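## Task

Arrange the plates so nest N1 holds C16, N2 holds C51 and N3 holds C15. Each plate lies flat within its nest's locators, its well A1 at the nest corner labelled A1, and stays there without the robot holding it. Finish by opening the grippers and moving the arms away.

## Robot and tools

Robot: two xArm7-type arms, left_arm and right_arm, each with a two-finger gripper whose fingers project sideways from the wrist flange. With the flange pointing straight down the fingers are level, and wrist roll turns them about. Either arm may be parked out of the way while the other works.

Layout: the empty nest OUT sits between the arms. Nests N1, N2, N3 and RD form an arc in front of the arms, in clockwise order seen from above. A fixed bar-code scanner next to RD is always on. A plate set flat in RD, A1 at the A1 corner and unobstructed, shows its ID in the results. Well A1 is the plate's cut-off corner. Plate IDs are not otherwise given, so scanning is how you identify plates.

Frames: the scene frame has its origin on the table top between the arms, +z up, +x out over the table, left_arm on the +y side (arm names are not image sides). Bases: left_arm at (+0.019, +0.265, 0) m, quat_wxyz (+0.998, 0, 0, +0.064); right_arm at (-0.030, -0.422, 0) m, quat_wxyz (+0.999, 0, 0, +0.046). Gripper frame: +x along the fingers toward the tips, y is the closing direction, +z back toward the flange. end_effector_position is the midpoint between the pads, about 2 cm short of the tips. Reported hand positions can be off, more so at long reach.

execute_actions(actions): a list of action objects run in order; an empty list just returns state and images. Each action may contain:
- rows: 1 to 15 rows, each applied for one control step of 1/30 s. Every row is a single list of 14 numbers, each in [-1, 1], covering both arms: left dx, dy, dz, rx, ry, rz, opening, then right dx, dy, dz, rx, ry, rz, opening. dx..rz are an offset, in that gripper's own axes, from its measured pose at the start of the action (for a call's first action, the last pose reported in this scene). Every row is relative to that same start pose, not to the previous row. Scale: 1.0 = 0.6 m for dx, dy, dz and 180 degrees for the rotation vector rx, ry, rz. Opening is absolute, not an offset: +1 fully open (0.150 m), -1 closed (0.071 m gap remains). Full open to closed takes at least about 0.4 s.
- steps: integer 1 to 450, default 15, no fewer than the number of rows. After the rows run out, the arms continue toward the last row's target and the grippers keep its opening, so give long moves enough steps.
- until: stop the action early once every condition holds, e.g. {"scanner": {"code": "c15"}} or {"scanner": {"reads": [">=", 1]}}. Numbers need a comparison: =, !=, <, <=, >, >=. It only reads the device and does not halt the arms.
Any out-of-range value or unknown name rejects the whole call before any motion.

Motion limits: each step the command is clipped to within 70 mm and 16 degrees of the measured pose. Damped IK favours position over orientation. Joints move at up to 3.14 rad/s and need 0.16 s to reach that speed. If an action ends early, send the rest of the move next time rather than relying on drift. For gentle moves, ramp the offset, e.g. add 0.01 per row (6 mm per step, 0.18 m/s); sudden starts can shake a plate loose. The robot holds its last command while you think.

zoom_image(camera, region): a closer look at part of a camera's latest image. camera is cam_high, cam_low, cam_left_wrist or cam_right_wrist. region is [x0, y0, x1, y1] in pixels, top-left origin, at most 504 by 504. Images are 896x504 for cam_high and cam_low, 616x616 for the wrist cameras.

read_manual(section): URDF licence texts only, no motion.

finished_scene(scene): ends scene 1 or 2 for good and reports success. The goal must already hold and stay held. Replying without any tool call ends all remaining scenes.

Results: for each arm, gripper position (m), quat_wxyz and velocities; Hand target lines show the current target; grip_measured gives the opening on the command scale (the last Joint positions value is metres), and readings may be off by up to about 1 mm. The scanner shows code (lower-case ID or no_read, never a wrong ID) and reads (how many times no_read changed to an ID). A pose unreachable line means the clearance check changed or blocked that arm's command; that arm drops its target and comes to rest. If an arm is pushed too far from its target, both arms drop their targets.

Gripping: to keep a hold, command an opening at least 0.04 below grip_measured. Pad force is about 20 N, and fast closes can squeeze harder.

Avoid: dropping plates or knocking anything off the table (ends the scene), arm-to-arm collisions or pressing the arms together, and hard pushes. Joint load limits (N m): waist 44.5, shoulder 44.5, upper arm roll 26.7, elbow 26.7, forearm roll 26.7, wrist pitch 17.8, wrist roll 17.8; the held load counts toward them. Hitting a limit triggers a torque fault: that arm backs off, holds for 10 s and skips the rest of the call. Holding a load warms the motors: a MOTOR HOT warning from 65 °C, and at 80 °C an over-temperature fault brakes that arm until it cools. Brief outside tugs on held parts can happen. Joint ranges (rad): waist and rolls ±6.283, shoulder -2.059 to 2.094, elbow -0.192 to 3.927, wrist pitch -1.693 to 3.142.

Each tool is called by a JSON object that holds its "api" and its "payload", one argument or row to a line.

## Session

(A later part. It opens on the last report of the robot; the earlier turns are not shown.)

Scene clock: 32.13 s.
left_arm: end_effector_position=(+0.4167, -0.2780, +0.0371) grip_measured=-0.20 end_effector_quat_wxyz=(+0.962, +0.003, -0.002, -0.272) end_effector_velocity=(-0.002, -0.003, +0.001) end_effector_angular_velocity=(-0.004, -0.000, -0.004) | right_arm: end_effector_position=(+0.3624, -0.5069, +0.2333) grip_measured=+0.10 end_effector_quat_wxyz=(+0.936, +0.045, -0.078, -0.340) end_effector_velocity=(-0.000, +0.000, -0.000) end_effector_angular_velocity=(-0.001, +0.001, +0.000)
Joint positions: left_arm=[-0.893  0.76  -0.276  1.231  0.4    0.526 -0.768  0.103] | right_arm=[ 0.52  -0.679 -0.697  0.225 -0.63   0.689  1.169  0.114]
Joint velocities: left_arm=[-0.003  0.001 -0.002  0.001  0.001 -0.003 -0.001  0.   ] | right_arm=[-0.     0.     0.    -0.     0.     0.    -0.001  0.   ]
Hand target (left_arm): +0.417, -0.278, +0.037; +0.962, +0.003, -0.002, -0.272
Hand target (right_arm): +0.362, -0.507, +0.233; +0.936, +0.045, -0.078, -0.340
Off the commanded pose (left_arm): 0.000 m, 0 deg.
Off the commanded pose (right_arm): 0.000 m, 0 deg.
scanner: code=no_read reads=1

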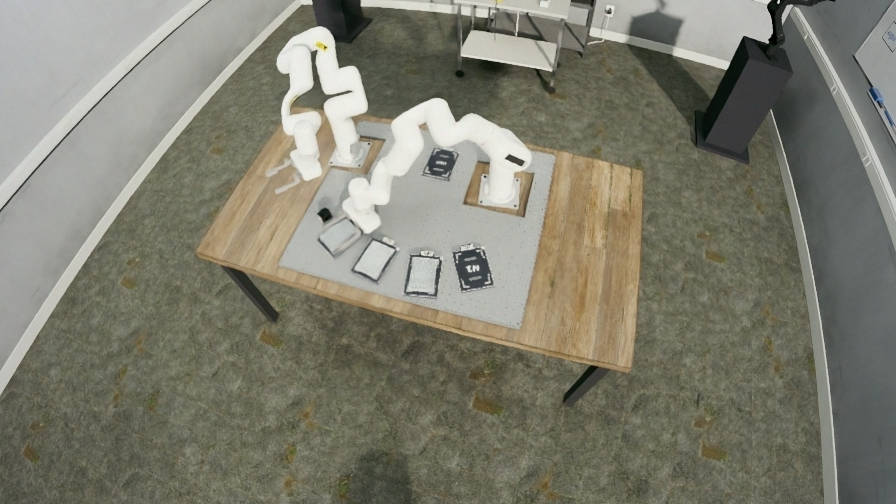

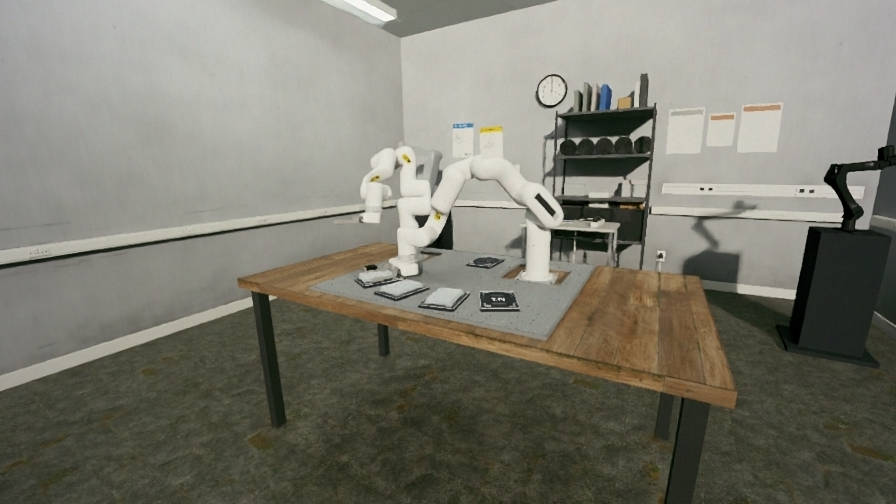

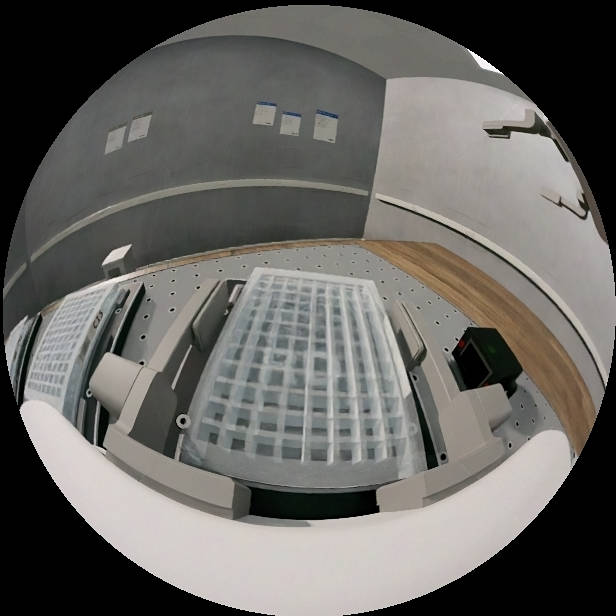

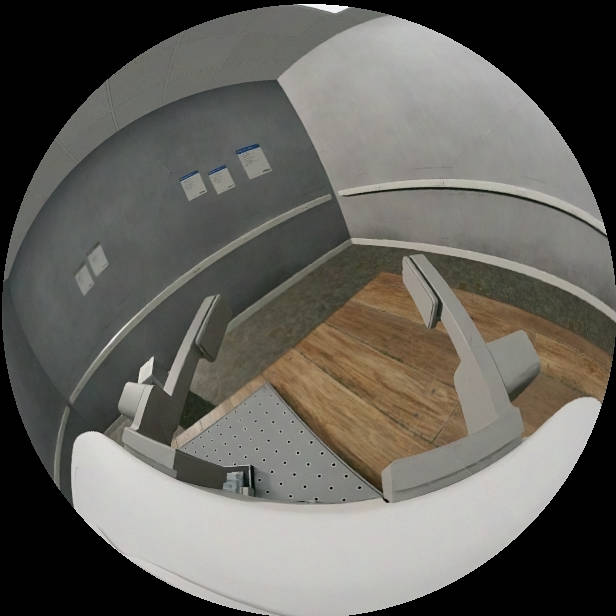

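{"api": "execute_actions", "payload": {
  "actions": [
    {"rows": [[-0.013,0,0,0,0,0,-0.2, 0,0,0,0,0,0,0.1]], "steps": 8},
    {"rows": [[0,0,0,0,0,0,-0.45, 0,0,0,0,0,0,0.1],[0,0,0,0,0,0,-0.55, 0,0,0,0,0,0,0.1],[0,0,0,0,0,0,-0.6, 0,0,0,0,0,0,0.1],[0,0,0,0,0,0,-0.65, 0,0,0,0,0,0,0.1],[0,0,0,0,0,0,-0.75, 0,0,0,0,0,0,0.1]], "steps": 12}
  ]
}}

Scene clock: 32.97 s.
left_arm: end_effector_position=(+0.4097, -0.2742, +0.0370) grip_measured=-0.63 end_effector_quat_wxyz=(+0.962, +0.003, -0.002, -0.272) end_effector_velocity=(-0.001, -0.000, -0.000) end_effector_angular_velocity=(+0.001, +0.001, -0.000) | right_arm: end_effector_position=(+0.3624, -0.5069, +0.2333) grip_measured=+0.10 end_effector_quat_wxyz=(+0.936, +0.045, -0.078, -0.340) end_effector_velocity=(-0.000, -0.000, -0.000) end_effector_angular_velocity=(-0.000, +0.000, -0.001)
Joint positions: left_arm=[-0.897  0.746 -0.276  1.202  0.404  0.512 -0.78   0.086] | right_arm=[ 0.52  -0.679 -0.697  0.225 -0.63   0.689  1.169  0.114]
Joint velocities: left_arm=[-0.001  0.    -0.    -0.    -0.     0.001 -0.001 -0.   ] | right_arm=[-0.001  0.    -0.     0.     0.     0.    -0.    -0.   ]
Hand target (left_arm): +0.409, -0.274, +0.037; +0.962, +0.003, -0.002, -0.272
Hand target (right_arm): +0.362, -0.507, +0.233; +0.936, +0.045, -0.078, -0.340
Off the commanded pose (left_arm): 0.000 m, 0 deg.
Off the commanded pose (right_arm): 0.000 m, 0 deg.
scanner: code=no_read reads=1

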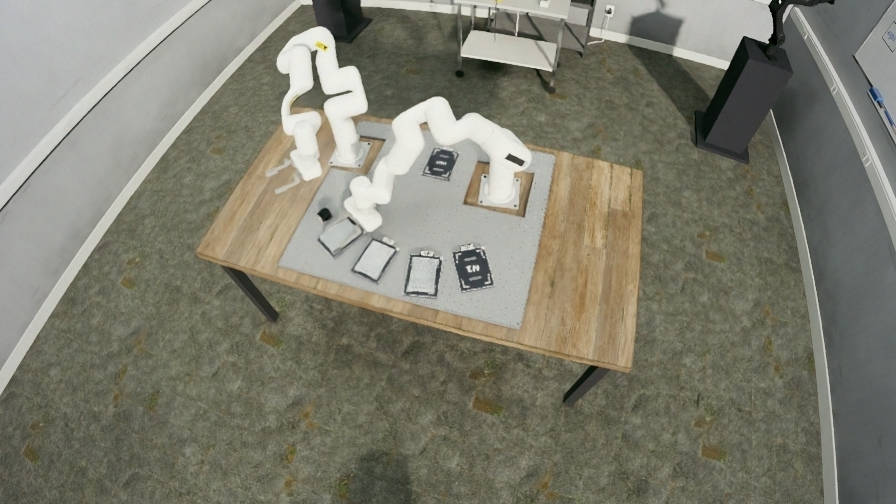

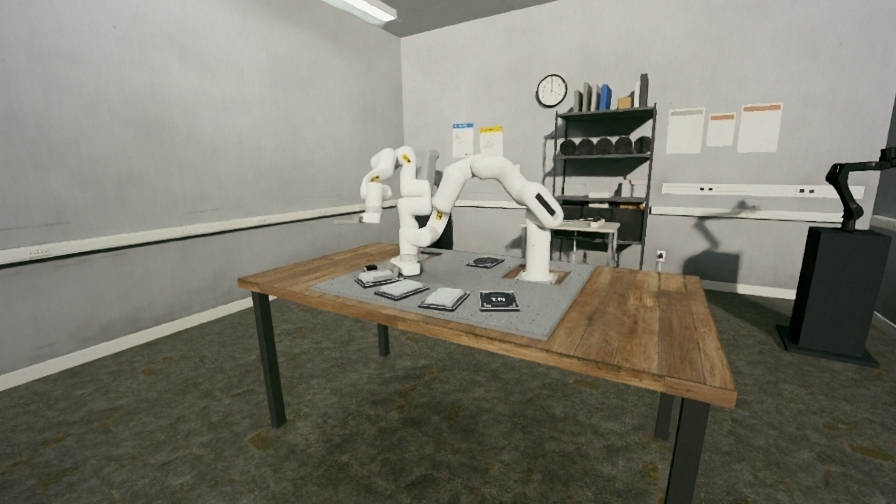

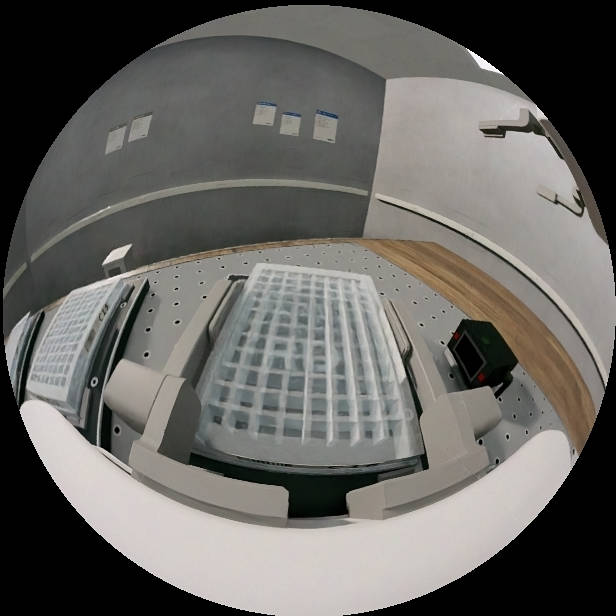

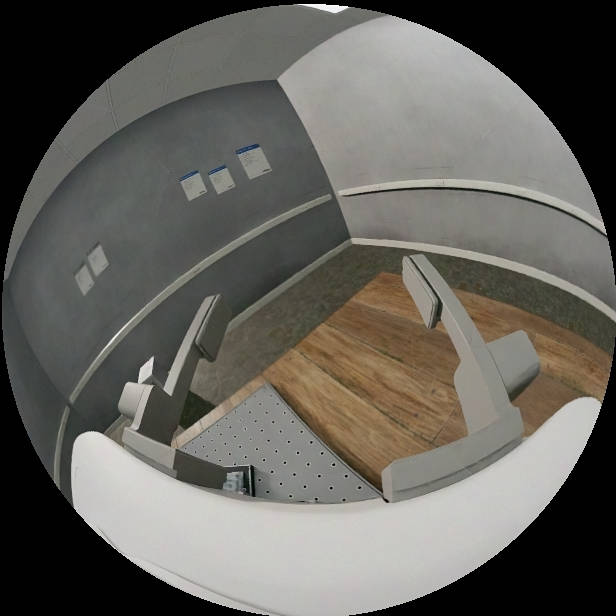

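{"api": "execute_actions", "payload": {
  "actions": [
    {"rows": [[0,0,0.005,0,0,0,-0.75, 0,0,0,0,0,0,0.1],[0,0,0.012,0,0,0,-0.75, 0,0,0,0,0,0,0.1],[0,0,0.022,0,0,0,-0.75, 0,0,0,0,0,0,0.1],[0,0,0.034,0,0,0,-0.75, 0,0,0,0,0,0,0.1],[0,0,0.047,0,0,0,-0.75, 0,0,0,0,0,0,0.1],[0,0,0.06,0,0,0,-0.75, 0,0,0,0,0,0,0.1],[0,0,0.073,0,0,0,-0.75, 0,0,0,0,0,0,0.1],[0,0,0.083,0,0,0,-0.75, 0,0,0,0,0,0,0.1],[0,0,0.088,0,0,0,-0.75, 0,0,0,0,0,0,0.1]], "steps": 14},
    {"rows": [
[-0.0045,0.0076,0,0,0,0.0034,-0.75, 0,0,0,0,0,0,0.1],
[-0.0136,0.0227,0,0,0,0.0103,-0.75, 0,0,0,0,0,0,0.1],
[-0.0272,0.0454,0,0,0,0.0205,-0.75, 0,0,0,0,0,0,0.1],
[-0.0431,0.0719,0,0,0,0.0325,-0.75, 0,0,0,0,0,0,0.1],
[-0.0612,0.1021,0,0,0,0.0462,-0.75, 0,0,0,0,0,0,0.1],
[-0.0793,0.1324,0,0,0,0.0599,-0.75, 0,0,0,0,0,0,0.1],
[-0.0974,0.1626,0,0,0,0.0735,-0.75, 0,0,0,0,0,0,0.1],
[-0.1156,0.1929,0,0,0,0.0872,-0.75, 0,0,0,0,0,0,0.1],
[-0.1337,0.2231,0,0,0,0.1009,-0.75, 0,0,0,0,0,0,0.1],
[-0.1518,0.2534,0,0,0,0.1146,-0.75, 0,0,0,0,0,0,0.1],
[-0.17,0.2837,0,0,0,0.1283,-0.75, 0,0,0,0,0,0,0.1],
[-0.1881,0.3139,0,0,0,0.1419,-0.75, 0,0,0,0,0,0,0.1],
[-0.2039,0.3404,0,0,0,0.1539,-0.75, 0,0,0,0,0,0,0.1],
[-0.2175,0.3631,0,0,0,0.1642,-0.75, 0,0,0,0,0,0,0.1],
[-0.2266,0.3782,0,0,0,0.171,-0.75, 0,0,0,0,0,0,0.1]], "steps": 22},
    {"rows": [
[0,0.0088,0,0,0,0.0034,-0.75, 0,0,0,0,0,0,0.1],
[0,0.0265,0,0,0,0.0103,-0.75, 0,0,0,0,0,0,0.1],
[0,0.0529,0,0,0,0.0205,-0.75, 0,0,0,0,0,0,0.1],
[0,0.0838,0,0,0,0.0325,-0.75, 0,0,0,0,0,0,0.1],
[0,0.1191,0,0,0,0.0462,-0.75, 0,0,0,0,0,0,0.1],
[0,0.1544,0,0,0,0.0599,-0.75, 0,0,0,0,0,0,0.1],
[0,0.1896,0,0,0,0.0735,-0.75, 0,0,0,0,0,0,0.1],
[0,0.2249,0,0,0,0.0872,-0.75, 0,0,0,0,0,0,0.1],
[0,0.2602,0,0,0,0.1009,-0.75, 0,0,0,0,0,0,0.1],
[0,0.2955,-0.005,0,0,0.1146,-0.75, 0,0,0,0,0,0,0.1],
[0,0.3308,-0.015,0,0,0.1283,-0.75, 0,0,0,0,0,0,0.1],
[0,0.366,-0.027,0,0,0.1419,-0.75, 0,0,0,0,0,0,0.1],
[0,0.3969,-0.04,0,0,0.1539,-0.75, 0,0,0,0,0,0,0.1],
[-0.001,0.4234,-0.052,0,0,0.1642,-0.75, 0,0,0,0,0,0,0.1],
[-0.001,0.441,-0.062,0,0,0.171,-0.75, 0,0,0,0,0,0,0.1]], "steps": 26}
  ]
}}

Scene clock: 35.90 s.
left_arm: end_effector_position=(+0.4145, +0.2509, +0.0527) grip_measured=-0.63 end_effector_quat_wxyz=(+0.965, +0.002, -0.005, +0.261) end_effector_velocity=(-0.002, +0.002, -0.001) end_effector_angular_velocity=(-0.002, +0.002, +0.002) | right_arm: end_effector_position=(+0.3624, -0.5069, +0.2333) grip_measured=+0.10 end_effector_quat_wxyz=(+0.936, +0.045, -0.078, -0.340) end_effector_velocity=(-0.000, -0.001, -0.000) end_effector_angular_velocity=(+0.001, +0.000, -0.002)
Joint positions: left_arm=[-0.432  0.246  0.026  0.264  0.186  0.013 -0.993  0.086] | right_arm=[ 0.52  -0.679 -0.697  0.225 -0.63   0.689  1.169  0.114]
Joint velocities: left_arm=[ 0.014  0.    -0.007 -0.006 -0.001 -0.005  0.006 -0.   ] | right_arm=[-0.001  0.    -0.     0.     0.002 -0.001  0.     0.   ]
Hand target (left_arm): +0.414, +0.252, +0.052; +0.965, +0.003, -0.004, +0.262
Hand target (right_arm): +0.362, -0.507, +0.233; +0.936, +0.045, -0.078, -0.340
Off the commanded pose (left_arm): 0.002 m, 0 deg.
Off the commanded pose (right_arm): 0.000 m, 0 deg.
scanner: code=no_read reads=1

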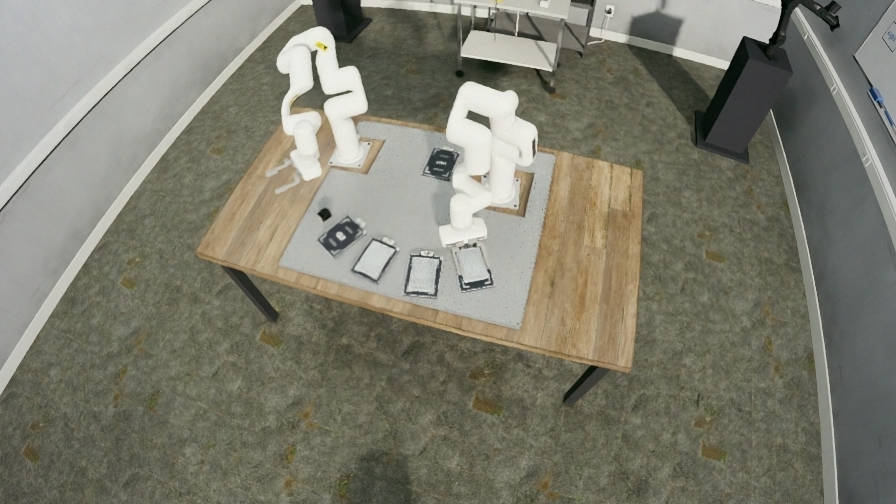

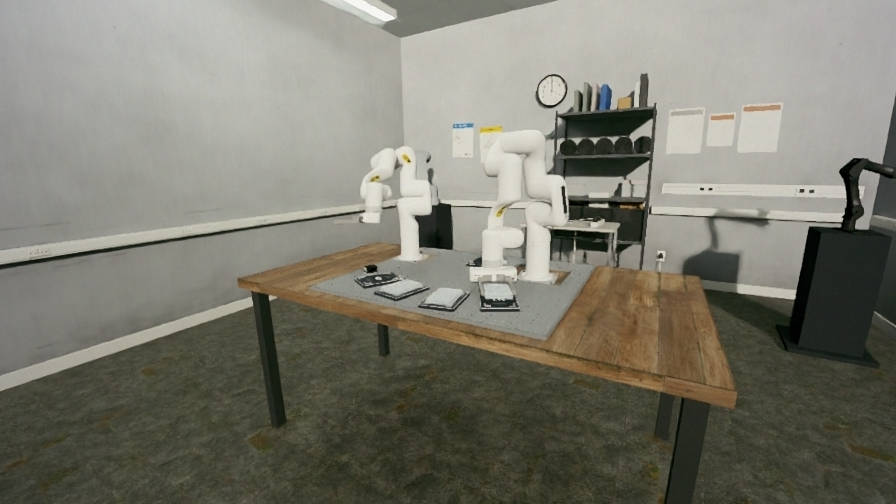

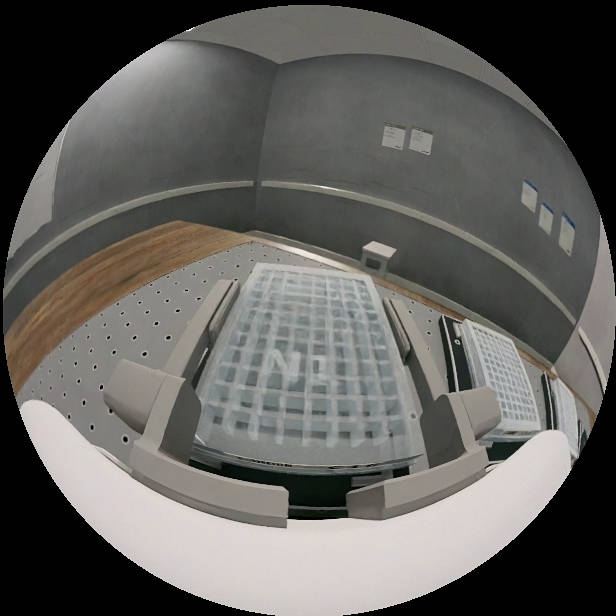

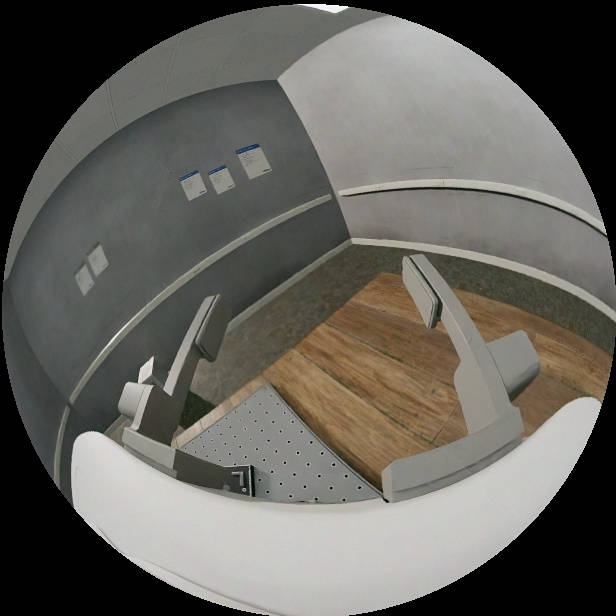

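{"api": "execute_actions", "payload": {
  "actions": [
    {"rows": [[0.0053,0.0046,0,-0.0004,0.0034,-0.0014,-0.75, 0,0,0,0,0,0,0.1],[0.0053,0.0046,0,-0.0004,0.0034,-0.0014,-0.75, 0,0,0,0,0,0,0.1],[0.0053,0.0046,0,-0.0004,0.0034,-0.0014,-0.75, 0,0,0,0,0,0,0.1],[0.0053,0.0046,-0.006,-0.0004,0.0034,-0.0014,-0.75, 0,0,0,0,0,0,0.1],[0.0053,0.0046,-0.012,-0.0004,0.0034,-0.0014,-0.75, 0,0,0,0,0,0,0.1],[0.0053,0.0046,-0.018,-0.0004,0.0034,-0.0014,-0.75, 0,0,0,0,0,0,0.1],[0.0053,0.0046,-0.023,-0.0004,0.0034,-0.0014,-0.75, 0,0,0,0,0,0,0.1],[0.0053,0.0046,-0.027,-0.0004,0.0034,-0.0014,-0.75, 0,0,0,0,0,0,0.1],[0.0053,0.0046,-0.0303,-0.0004,0.0034,-0.0014,-0.75, 0,0,0,0,0,0,0.1]], "steps": 18},
    {"rows": [[0,0,0,0,0,0,-0.58, 0,0,0,0,0,0,0.1],[0,0,0,0,0,0,-0.52, 0,0,0,0,0,0,0.1],[0,0,0,0,0,0,-0.45, 0,0,0,0,0,0,0.1],[0,0,0,0,0,0,-0.35, 0,0,0,0,0,0,0.1],[0,0,0,0,0,0,-0.2, 0,0,0,0,0,0,0.1]], "steps": 12}
  ]
}}

{"api": "zoom_image", "payload": {
  "camera": "cam_left_wrist",
  "region": [170, 250, 450, 520]
}}

Scene clock: 37.40 s.
left_arm: end_effector_position=(+0.4162, +0.2548, +0.0350) grip_measured=-0.20 end_effector_quat_wxyz=(+0.966, -0.000, +0.000, +0.259) end_effector_velocity=(+0.001, -0.001, +0.001) end_effector_angular_velocity=(-0.001, -0.004, -0.003) | right_arm: end_effector_position=(+0.3624, -0.5069, +0.2333) grip_measured=+0.10 end_effector_quat_wxyz=(+0.936, +0.045, -0.078, -0.340) end_effector_velocity=(-0.000, -0.000, -0.000) end_effector_angular_velocity=(-0.001, +0.000, -0.001)
Joint positions: left_arm=[-0.41   0.331  0.026  0.285  0.189 -0.046 -0.97   0.103] | right_arm=[ 0.52  -0.679 -0.697  0.225 -0.63   0.689  1.169  0.114]
Joint velocities: left_arm=[-0.002 -0.002  0.001  0.     0.001 -0.002  0.001  0.   ] | right_arm=[-0.     0.    -0.    -0.    -0.001  0.     0.001  0.   ]
Hand target (left_arm): +0.416, +0.255, +0.035; +0.966, -0.000, -0.000, +0.259
Hand target (right_arm): +0.362, -0.507, +0.233; +0.936, +0.045, -0.078, -0.340
Off the commanded pose (left_arm): 0.000 m, 0 deg.
Off the commanded pose (right_arm): 0.000 m, 0 deg.
scanner: code=no_read reads=1

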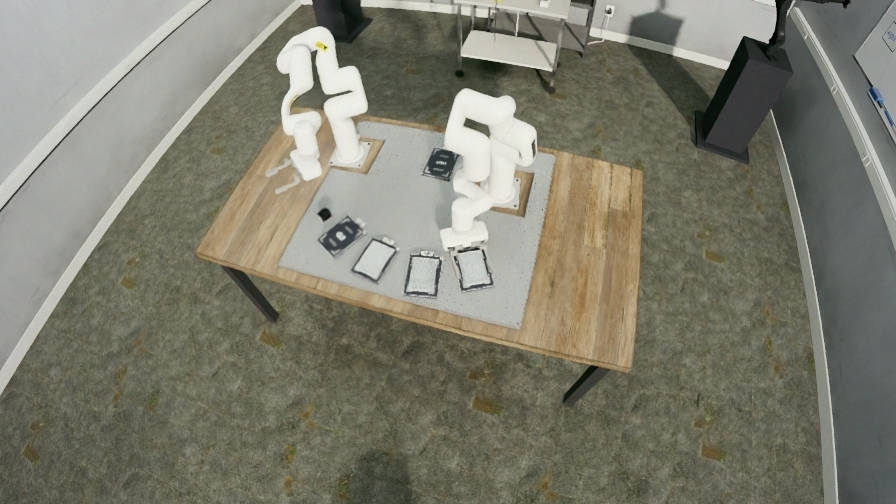

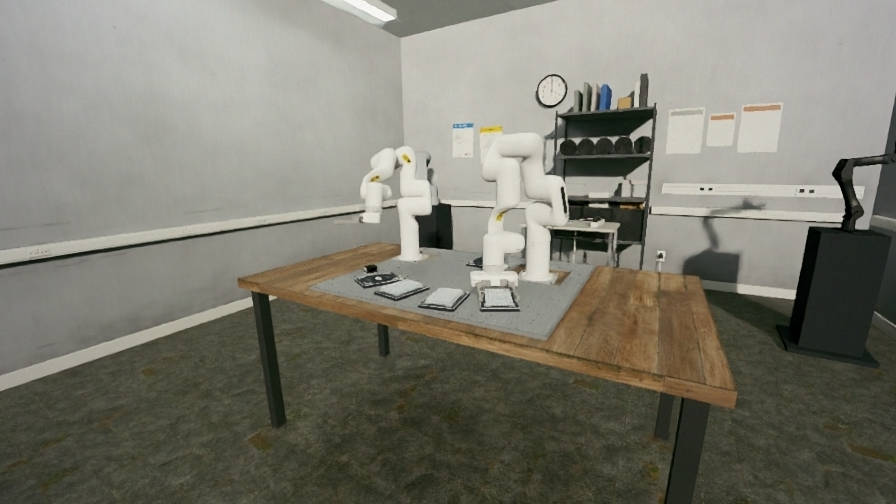

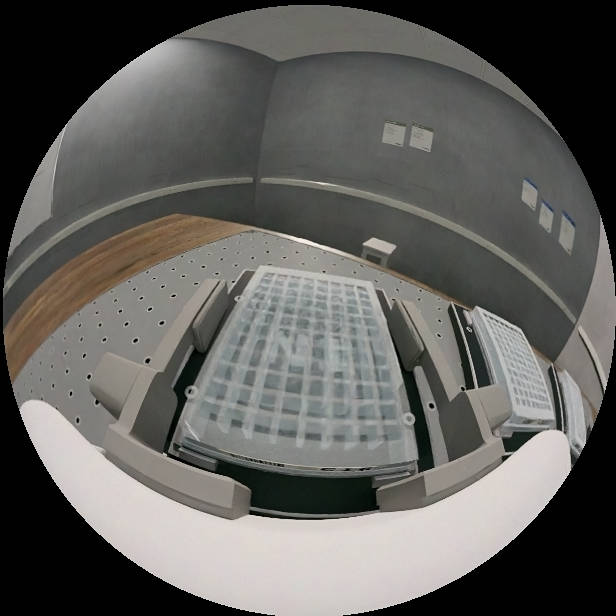

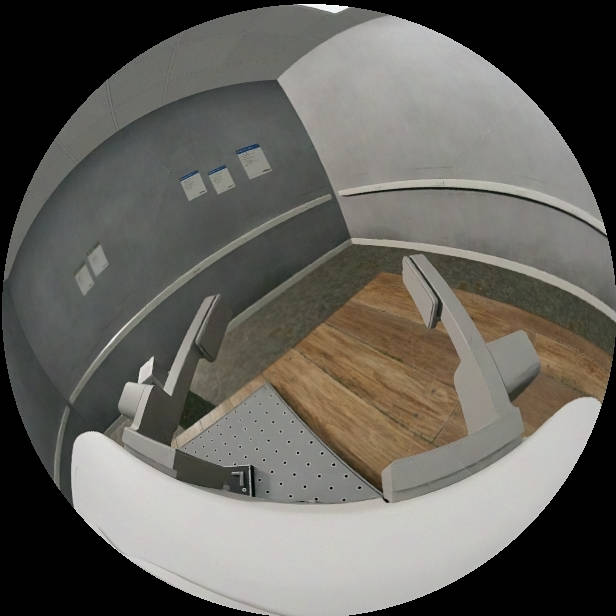

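Region (170, 250, 450, 520) of cam_left_wrist's 616x616 image, scaled by 1.800, with more detail than that image has; it fills the top 486 rows of this view, and the rest is white.

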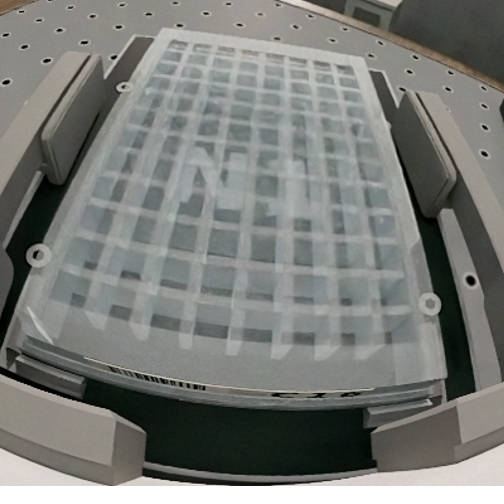

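{"api": "execute_actions", "payload": {
  "actions": [
    {"rows": [[0,0,0.03,0,0,0,-0.2, 0,0,0,0,0,0,0.1],[0,0,0.06,0,0,0,-0.2, 0,0,0,0,0,0,0.1]], "steps": 11},
    {"rows": [[-0.01,-0.1,0,0,0,-0.037,-0.2, 0,0,0,0,0,0,0.1],[-0.02,-0.2,0,0,0,-0.074,-0.2, 0,0,0,0,0,0,0.1],[-0.0287,-0.2987,0,0,0,-0.110,-0.2, 0,0,0,0,0,0,0.1]], "steps": 22},
    {"rows": [[0,0,-0.02,0,0,0,-0.2, 0,0,0,0,0,0,0.1],[0,0,-0.04,0,0,0,-0.2, 0,0,0,0,0,0,0.1],[0,0,-0.052,0,0,0,-0.2, 0,0,0,0,0,0,0.1],[0,0,-0.058,0,0,0,-0.2, 0,0,0,0,0,0,0.1]], "steps": 14},
    {"rows": [[0,0,0,0,0,0,-0.45, 0,0,0,0,0,0,0.1],[0,0,0,0,0,0,-0.55, 0,0,0,0,0,0,0.1],[0,0,0,0,0,0,-0.6, 0,0,0,0,0,0,0.1],[0,0,0,0,0,0,-0.65, 0,0,0,0,0,0,0.1],[0,0,0,0,0,0,-0.75, 0,0,0,0,0,0,0.1]], "steps": 11},
    {"rows": [[0,0,0.004,0,0,0,-0.75, 0,0,0,0,0,0,0.1],[0,0,0.008,0,0,0,-0.75, 0,0,0,0,0,0,0.1],[0,0,0.008,0,0,0,-0.75, 0,0,0,0,0,0,0.1],[0.001,0,0.008,0,0,0.004,-0.75, 0,0,0,0,0,0,0.1],[0.002,0,0.008,0,0,0.008,-0.75, 0,0,0,0,0,0,0.1],[0.002,0,0.008,0,0,0.010,-0.75, 0,0,0,0,0,0,0.1],[0.002,0,0.008,0,0,0.010,-0.75, 0,0,0,0,0,0,0.1],[0.002,0,0.008,0,0,0.010,-0.75, 0,0,0,0,0,0,0.1],[0.002,0,0.005,0,0,0.010,-0.75, 0,0,0,0,0,0,0.1],[0.002,0,0.002,0,0,0.010,-0.75, 0,0,0,0,0,0,0.1],[0.002,0,-0.002,0,0,0.010,-0.75, 0,0,0,0,0,0,0.1]], "steps": 18},
    {"rows": [[0,0,0,0,0,0,-0.58, 0,0,0,0,0,0,0.1],[0,0,0,0,0,0,-0.52, 0,0,0,0,0,0,0.1],[0,0,0,0,0,0,-0.45, 0,0,0,0,0,0,0.1],[0,0,0,0,0,0,-0.35, 0,0,0,0,0,0,0.1],[0,0,0,0,0,0,-0.2, 0,0,0,0,0,0,0.1]], "steps": 12}
  ]
}}

{"api": "zoom_image", "payload": {
  "camera": "cam_left_wrist",
  "region": [170, 250, 450, 520]
}}

Scene clock: 41.03 s.
left_arm: end_effector_position=(+0.4933, +0.0916, +0.0364) grip_measured=-0.20 end_effector_quat_wxyz=(+0.995, +0.002, -0.004, +0.104) end_effector_velocity=(+0.002, -0.002, +0.003) end_effector_angular_velocity=(-0.005, -0.008, -0.002) | right_arm: end_effector_position=(+0.3624, -0.5069, +0.2333) grip_measured=+0.10 end_effector_quat_wxyz=(+0.936, +0.045, -0.078, -0.340) end_effector_velocity=(+0.000, -0.000, +0.000) end_effector_angular_velocity=(+0.001, -0.000, -0.000)
Joint positions: left_arm=[-0.545  0.466 -0.089  0.636  0.281  0.172 -0.983  0.103] | right_arm=[ 0.52  -0.679 -0.697  0.225 -0.63   0.689  1.169  0.114]
Joint velocities: left_arm=[-0.001 -0.005 -0.     0.001  0.    -0.003  0.     0.   ] | right_arm=[-0.    -0.    -0.     0.001  0.001  0.    -0.001  0.   ]
Hand target (left_arm): +0.494, +0.091, +0.037; +0.995, +0.001, -0.005, +0.104
Hand target (right_arm): +0.362, -0.507, +0.233; +0.936, +0.045, -0.078, -0.340
Off the commanded pose (left_arm): 0.001 m, 0 deg.
Off the commanded pose (right_arm): 0.000 m, 0 deg.
scanner: code=no_read reads=1

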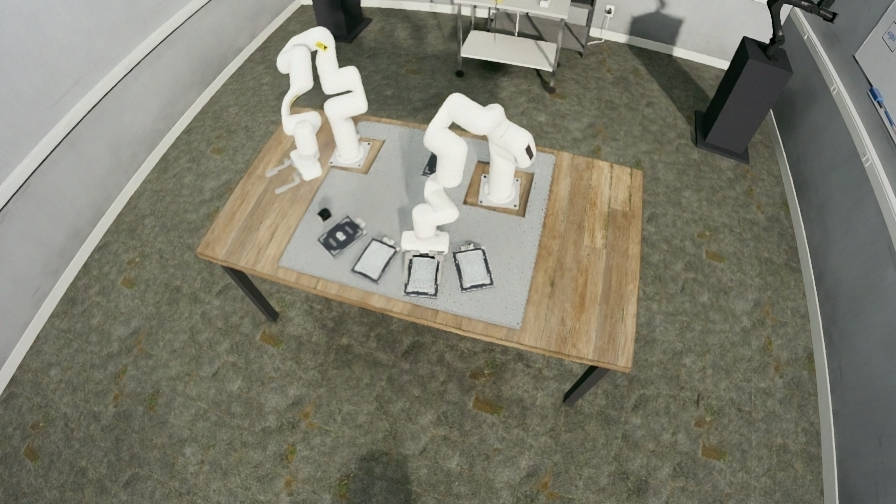

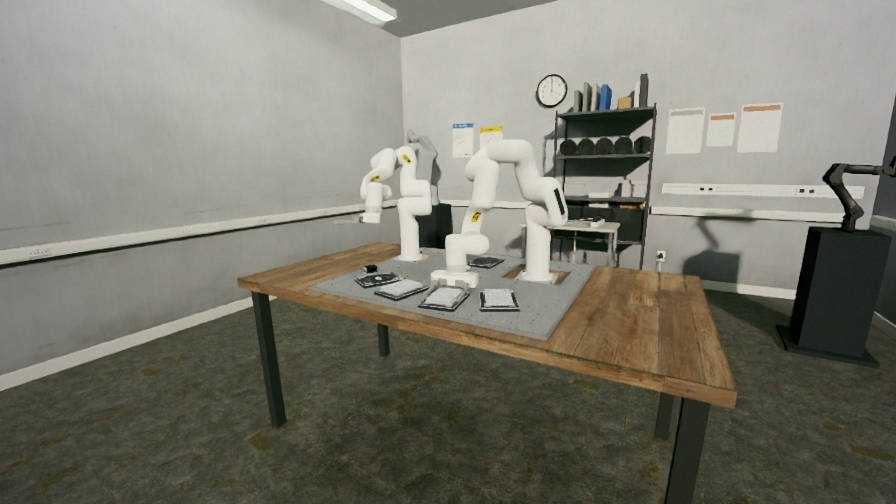

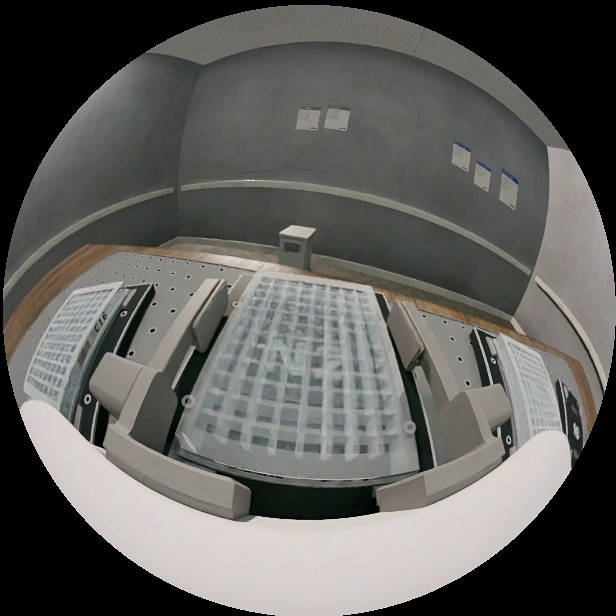

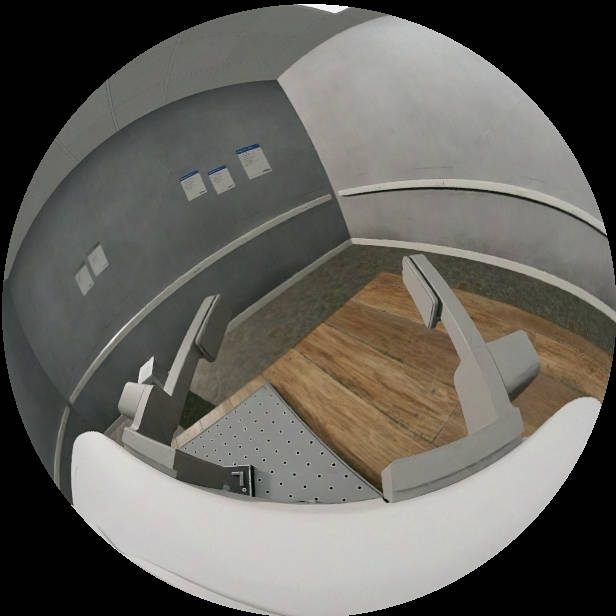

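Region (170, 250, 450, 520) of cam_left_wrist's 616x616 image, scaled by 1.800, with more detail than that image has; it fills the top 486 rows of this view, and the rest is white.

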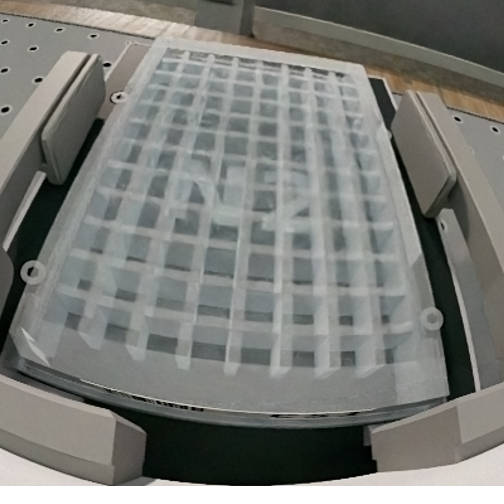

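{"api": "execute_actions", "payload": {
  "actions": [
    {"rows": [[0,0,0.02,0,0,0,-0.2,0,0,0,0,0,0,0.1],[0,0,0.04,0,0,0,-0.2,0,0,0,0,0,0,0.1],[0,0,0.06,0,0,0,-0.2,0,0,0,0,0,0,0.1],[0,0,0.08,0,0,0,-0.2,0,0,0,0,0,0,0.1],[-0.01,0,0.10,0,0,0,-0.2,0,0,0,0,0,0,0.1],[-0.03,0,0.10,0,0,0,-0.2,0,0,0,0,0,0,0.1]], "steps": 25}
  ]
}}

Scene clock: 42.47 s.
left_arm: end_effector_position=(+0.4750, +0.0879, +0.0959) grip_measured=-0.20 end_effector_quat_wxyz=(+0.995, +0.002, -0.004, +0.104) end_effector_velocity=(+0.000, -0.001, +0.002) end_effector_angular_velocity=(-0.002, -0.003, -0.001) | right_arm: end_effector_position=(+0.3624, -0.5069, +0.2333) grip_measured=+0.10 end_effector_quat_wxyz=(+0.936, +0.045, -0.078, -0.340) end_effector_velocity=(-0.000, -0.000, -0.000) end_effector_angular_velocity=(-0.001, +0.001, -0.000)
Joint positions: left_arm=[-0.496  0.228 -0.196  0.546  0.166  0.322 -0.926  0.103] | right_arm=[ 0.52  -0.679 -0.697  0.225 -0.63   0.689  1.169  0.114]
Joint velocities: left_arm=[-0.001 -0.004 -0.001 -0.    -0.001  0.    -0.     0.   ] | right_arm=[-0.     0.001 -0.     0.    -0.     0.    -0.    -0.   ]
Hand target (left_arm): +0.475, +0.088, +0.096; +0.995, +0.002, -0.005, +0.104
Hand target (right_arm): +0.362, -0.507, +0.233; +0.936, +0.045, -0.078, -0.340
Off the commanded pose (left_arm): 0.001 m, 0 deg.
Off the commanded pose (right_arm): 0.000 m, 0 deg.
scanner: code=no_read reads=1

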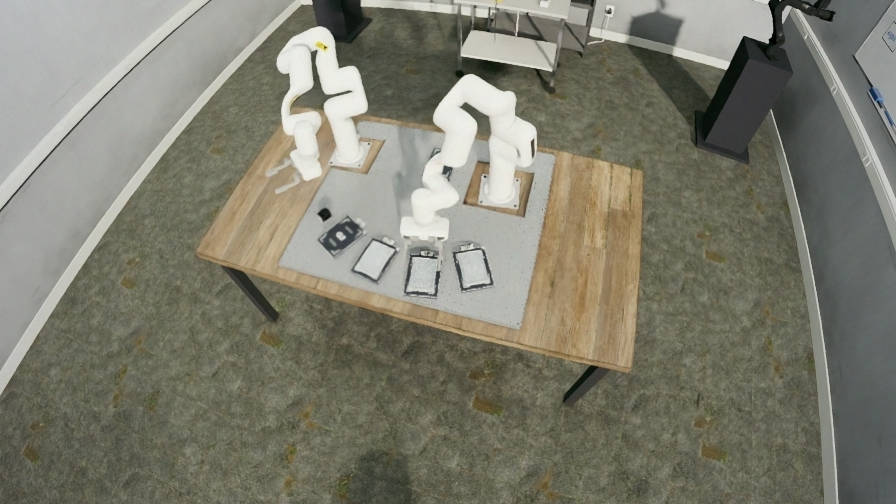

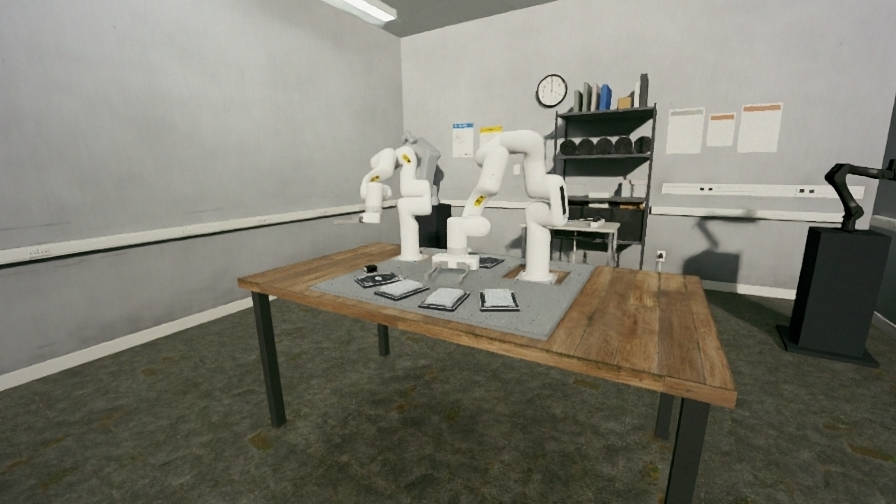

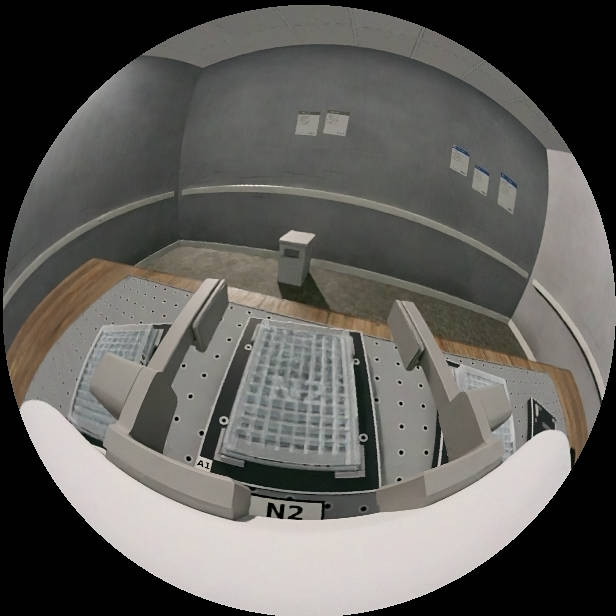

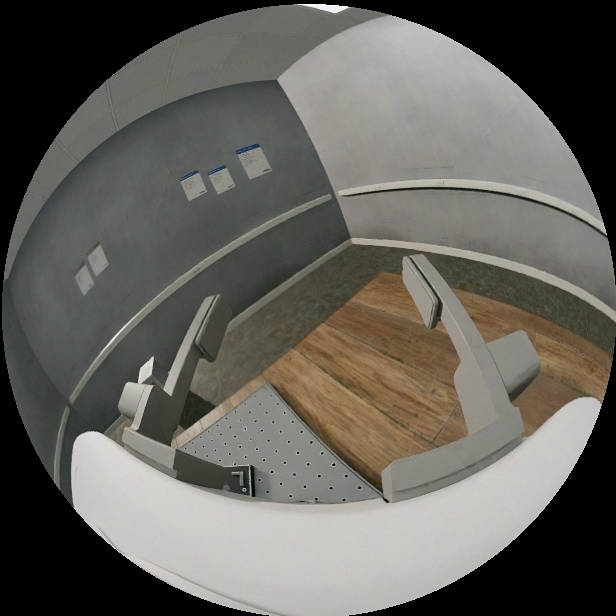

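{"api": "zoom_image", "payload": {
  "camera": "cam_left_wrist",
  "region": [170, 290, 430, 520]
}}

Region (170, 290, 430, 520) of cam_left_wrist's 616x616 image, scaled by 1.938, with more detail than that image has; it fills the top 446 rows of this view, and the rest is white.

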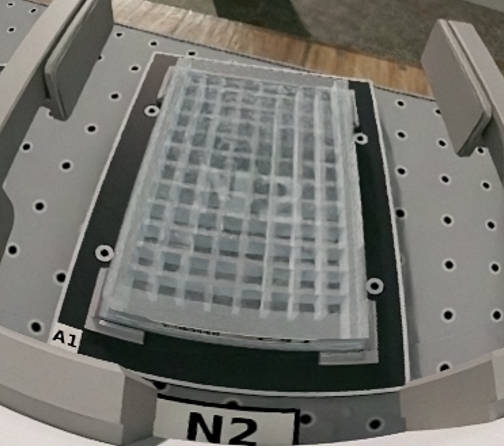

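{"api": "zoom_image", "payload": {
  "camera": "cam_left_wrist",
  "region": [200, 410, 390, 500]
}}

{"api": "zoom_image", "payload": {
  "camera": "cam_low",
  "region": [340, 255, 540, 325]
}}

Region (200, 410, 390, 500) of cam_left_wrist's 616x616 image, scaled by 2.653, with more detail than that image has; it fills the top 239 rows of this view, and the rest is white.

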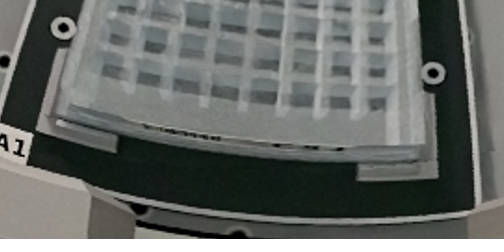

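Region (340, 255, 540, 325) of cam_low's 896x504 image, scaled by 2.520, with more detail than that image has; it fills the top 176 rows of this view, and the rest is white.

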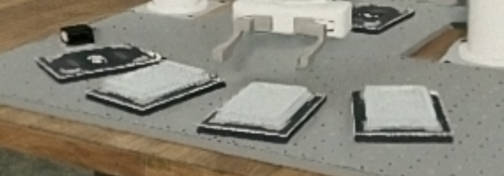

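The plate in N2 is seated inside its locators. Moving the left arm clear.

{"api": "execute_actions", "payload": {
  "actions": [
    {"rows": [[-0.03,0,0.03,0,0,0,-0.2,0,0,0,0,0,0,0.1],[-0.07,0,0.08,0,0,0,-0.2,0,0,0,0,0,0,0.1],[-0.12,0,0.14,0,0,0,-0.2,0,0,0,0,0,0,0.1],[-0.17,0,0.2,0,0,0,-0.2,0,0,0,0,0,0,0.1]], "steps": 25}
  ]
}}

Scene clock: 43.57 s.
left_arm: end_effector_position=(+0.3744, +0.0672, +0.2134) grip_measured=-0.20 end_effector_quat_wxyz=(+0.994, +0.003, -0.004, +0.105) end_effector_velocity=(-0.001, -0.004, +0.003) end_effector_angular_velocity=(-0.004, -0.005, -0.008) | right_arm: end_effector_position=(+0.3624, -0.5069, +0.2333) grip_measured=+0.10 end_effector_quat_wxyz=(+0.936, +0.045, -0.078, -0.340) end_effector_velocity=(+0.000, +0.000, +0.000) end_effector_angular_velocity=(+0.000, -0.000, -0.000)
Joint positions: left_arm=[-0.65  -0.372 -0.327  0.384 -0.157  0.745 -0.922  0.103] | right_arm=[ 0.52  -0.679 -0.697  0.225 -0.63   0.689  1.169  0.114]
Joint velocities: left_arm=[-0.006 -0.006 -0.002  0.003 -0.001  0.003  0.001  0.   ] | right_arm=[ 0. -0. -0.  0. -0. -0.  0. -0.]
Hand target (left_arm): +0.374, +0.067, +0.214; +0.994, +0.003, -0.005, +0.105
Hand target (right_arm): +0.362, -0.507, +0.233; +0.936, +0.045, -0.078, -0.340
Off the commanded pose (left_arm): 0.002 m, 0 deg.
Off the commanded pose (right_arm): 0.000 m, 0 deg.
scanner: code=no_read reads=1

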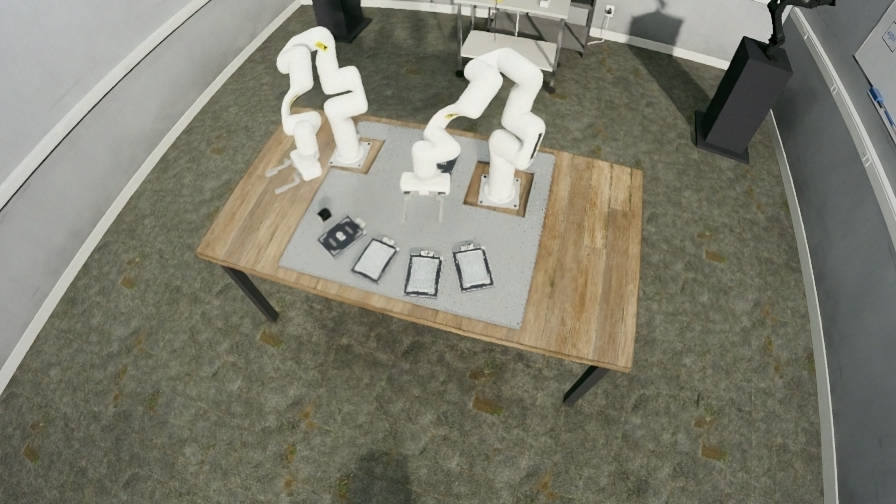

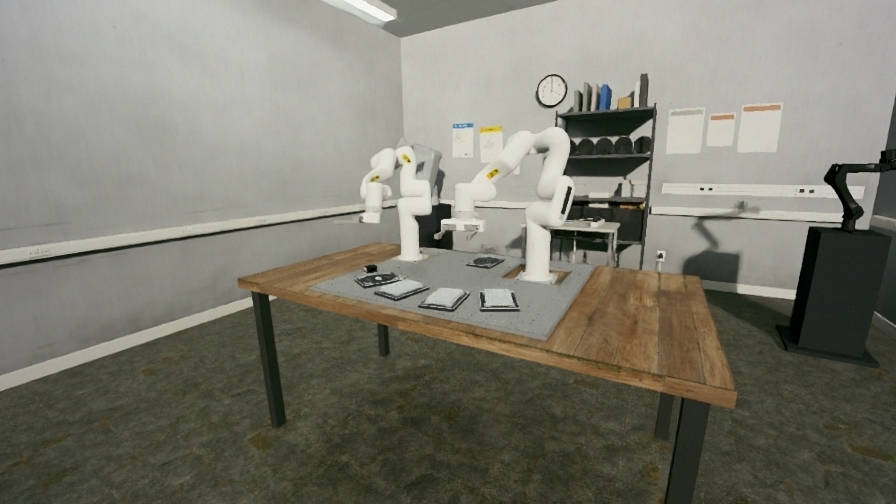

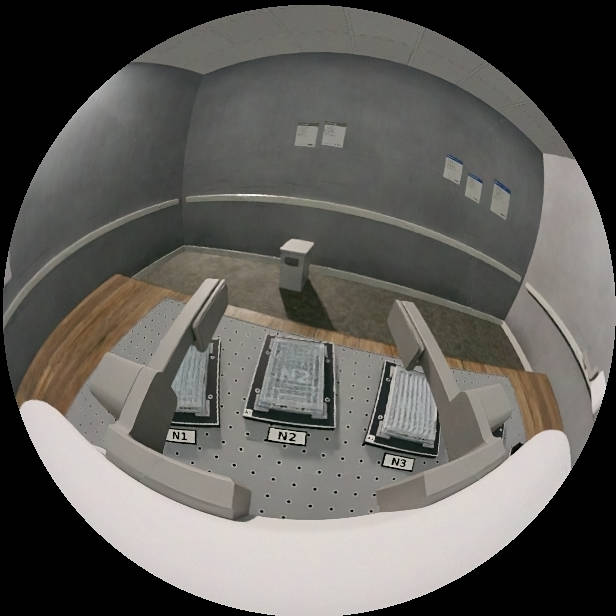

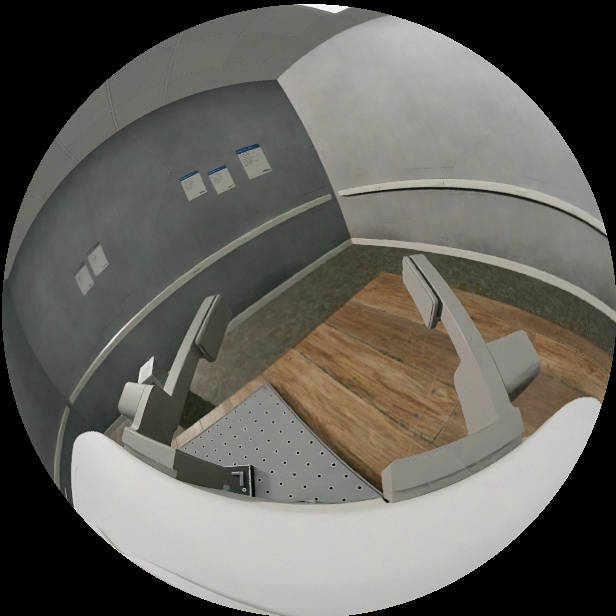

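{"api": "zoom_image", "payload": {
  "camera": "cam_left_wrist",
  "region": [350, 350, 470, 480]
}}

Region (350, 350, 470, 480) of cam_left_wrist's 616x616 image, scaled by 3.877, with more detail than that image has; it fills the left 465 columns of this view, and the rest is white.

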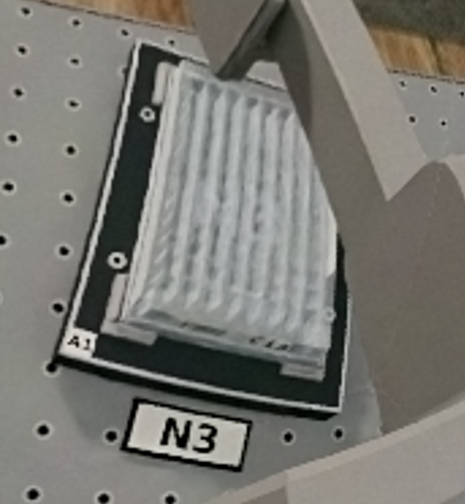

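All three plates look seated, so I'm ending scene 1.

{"api": "finished_scene", "payload": {
  "scene": 1
}}

The scene is finished: the task was done.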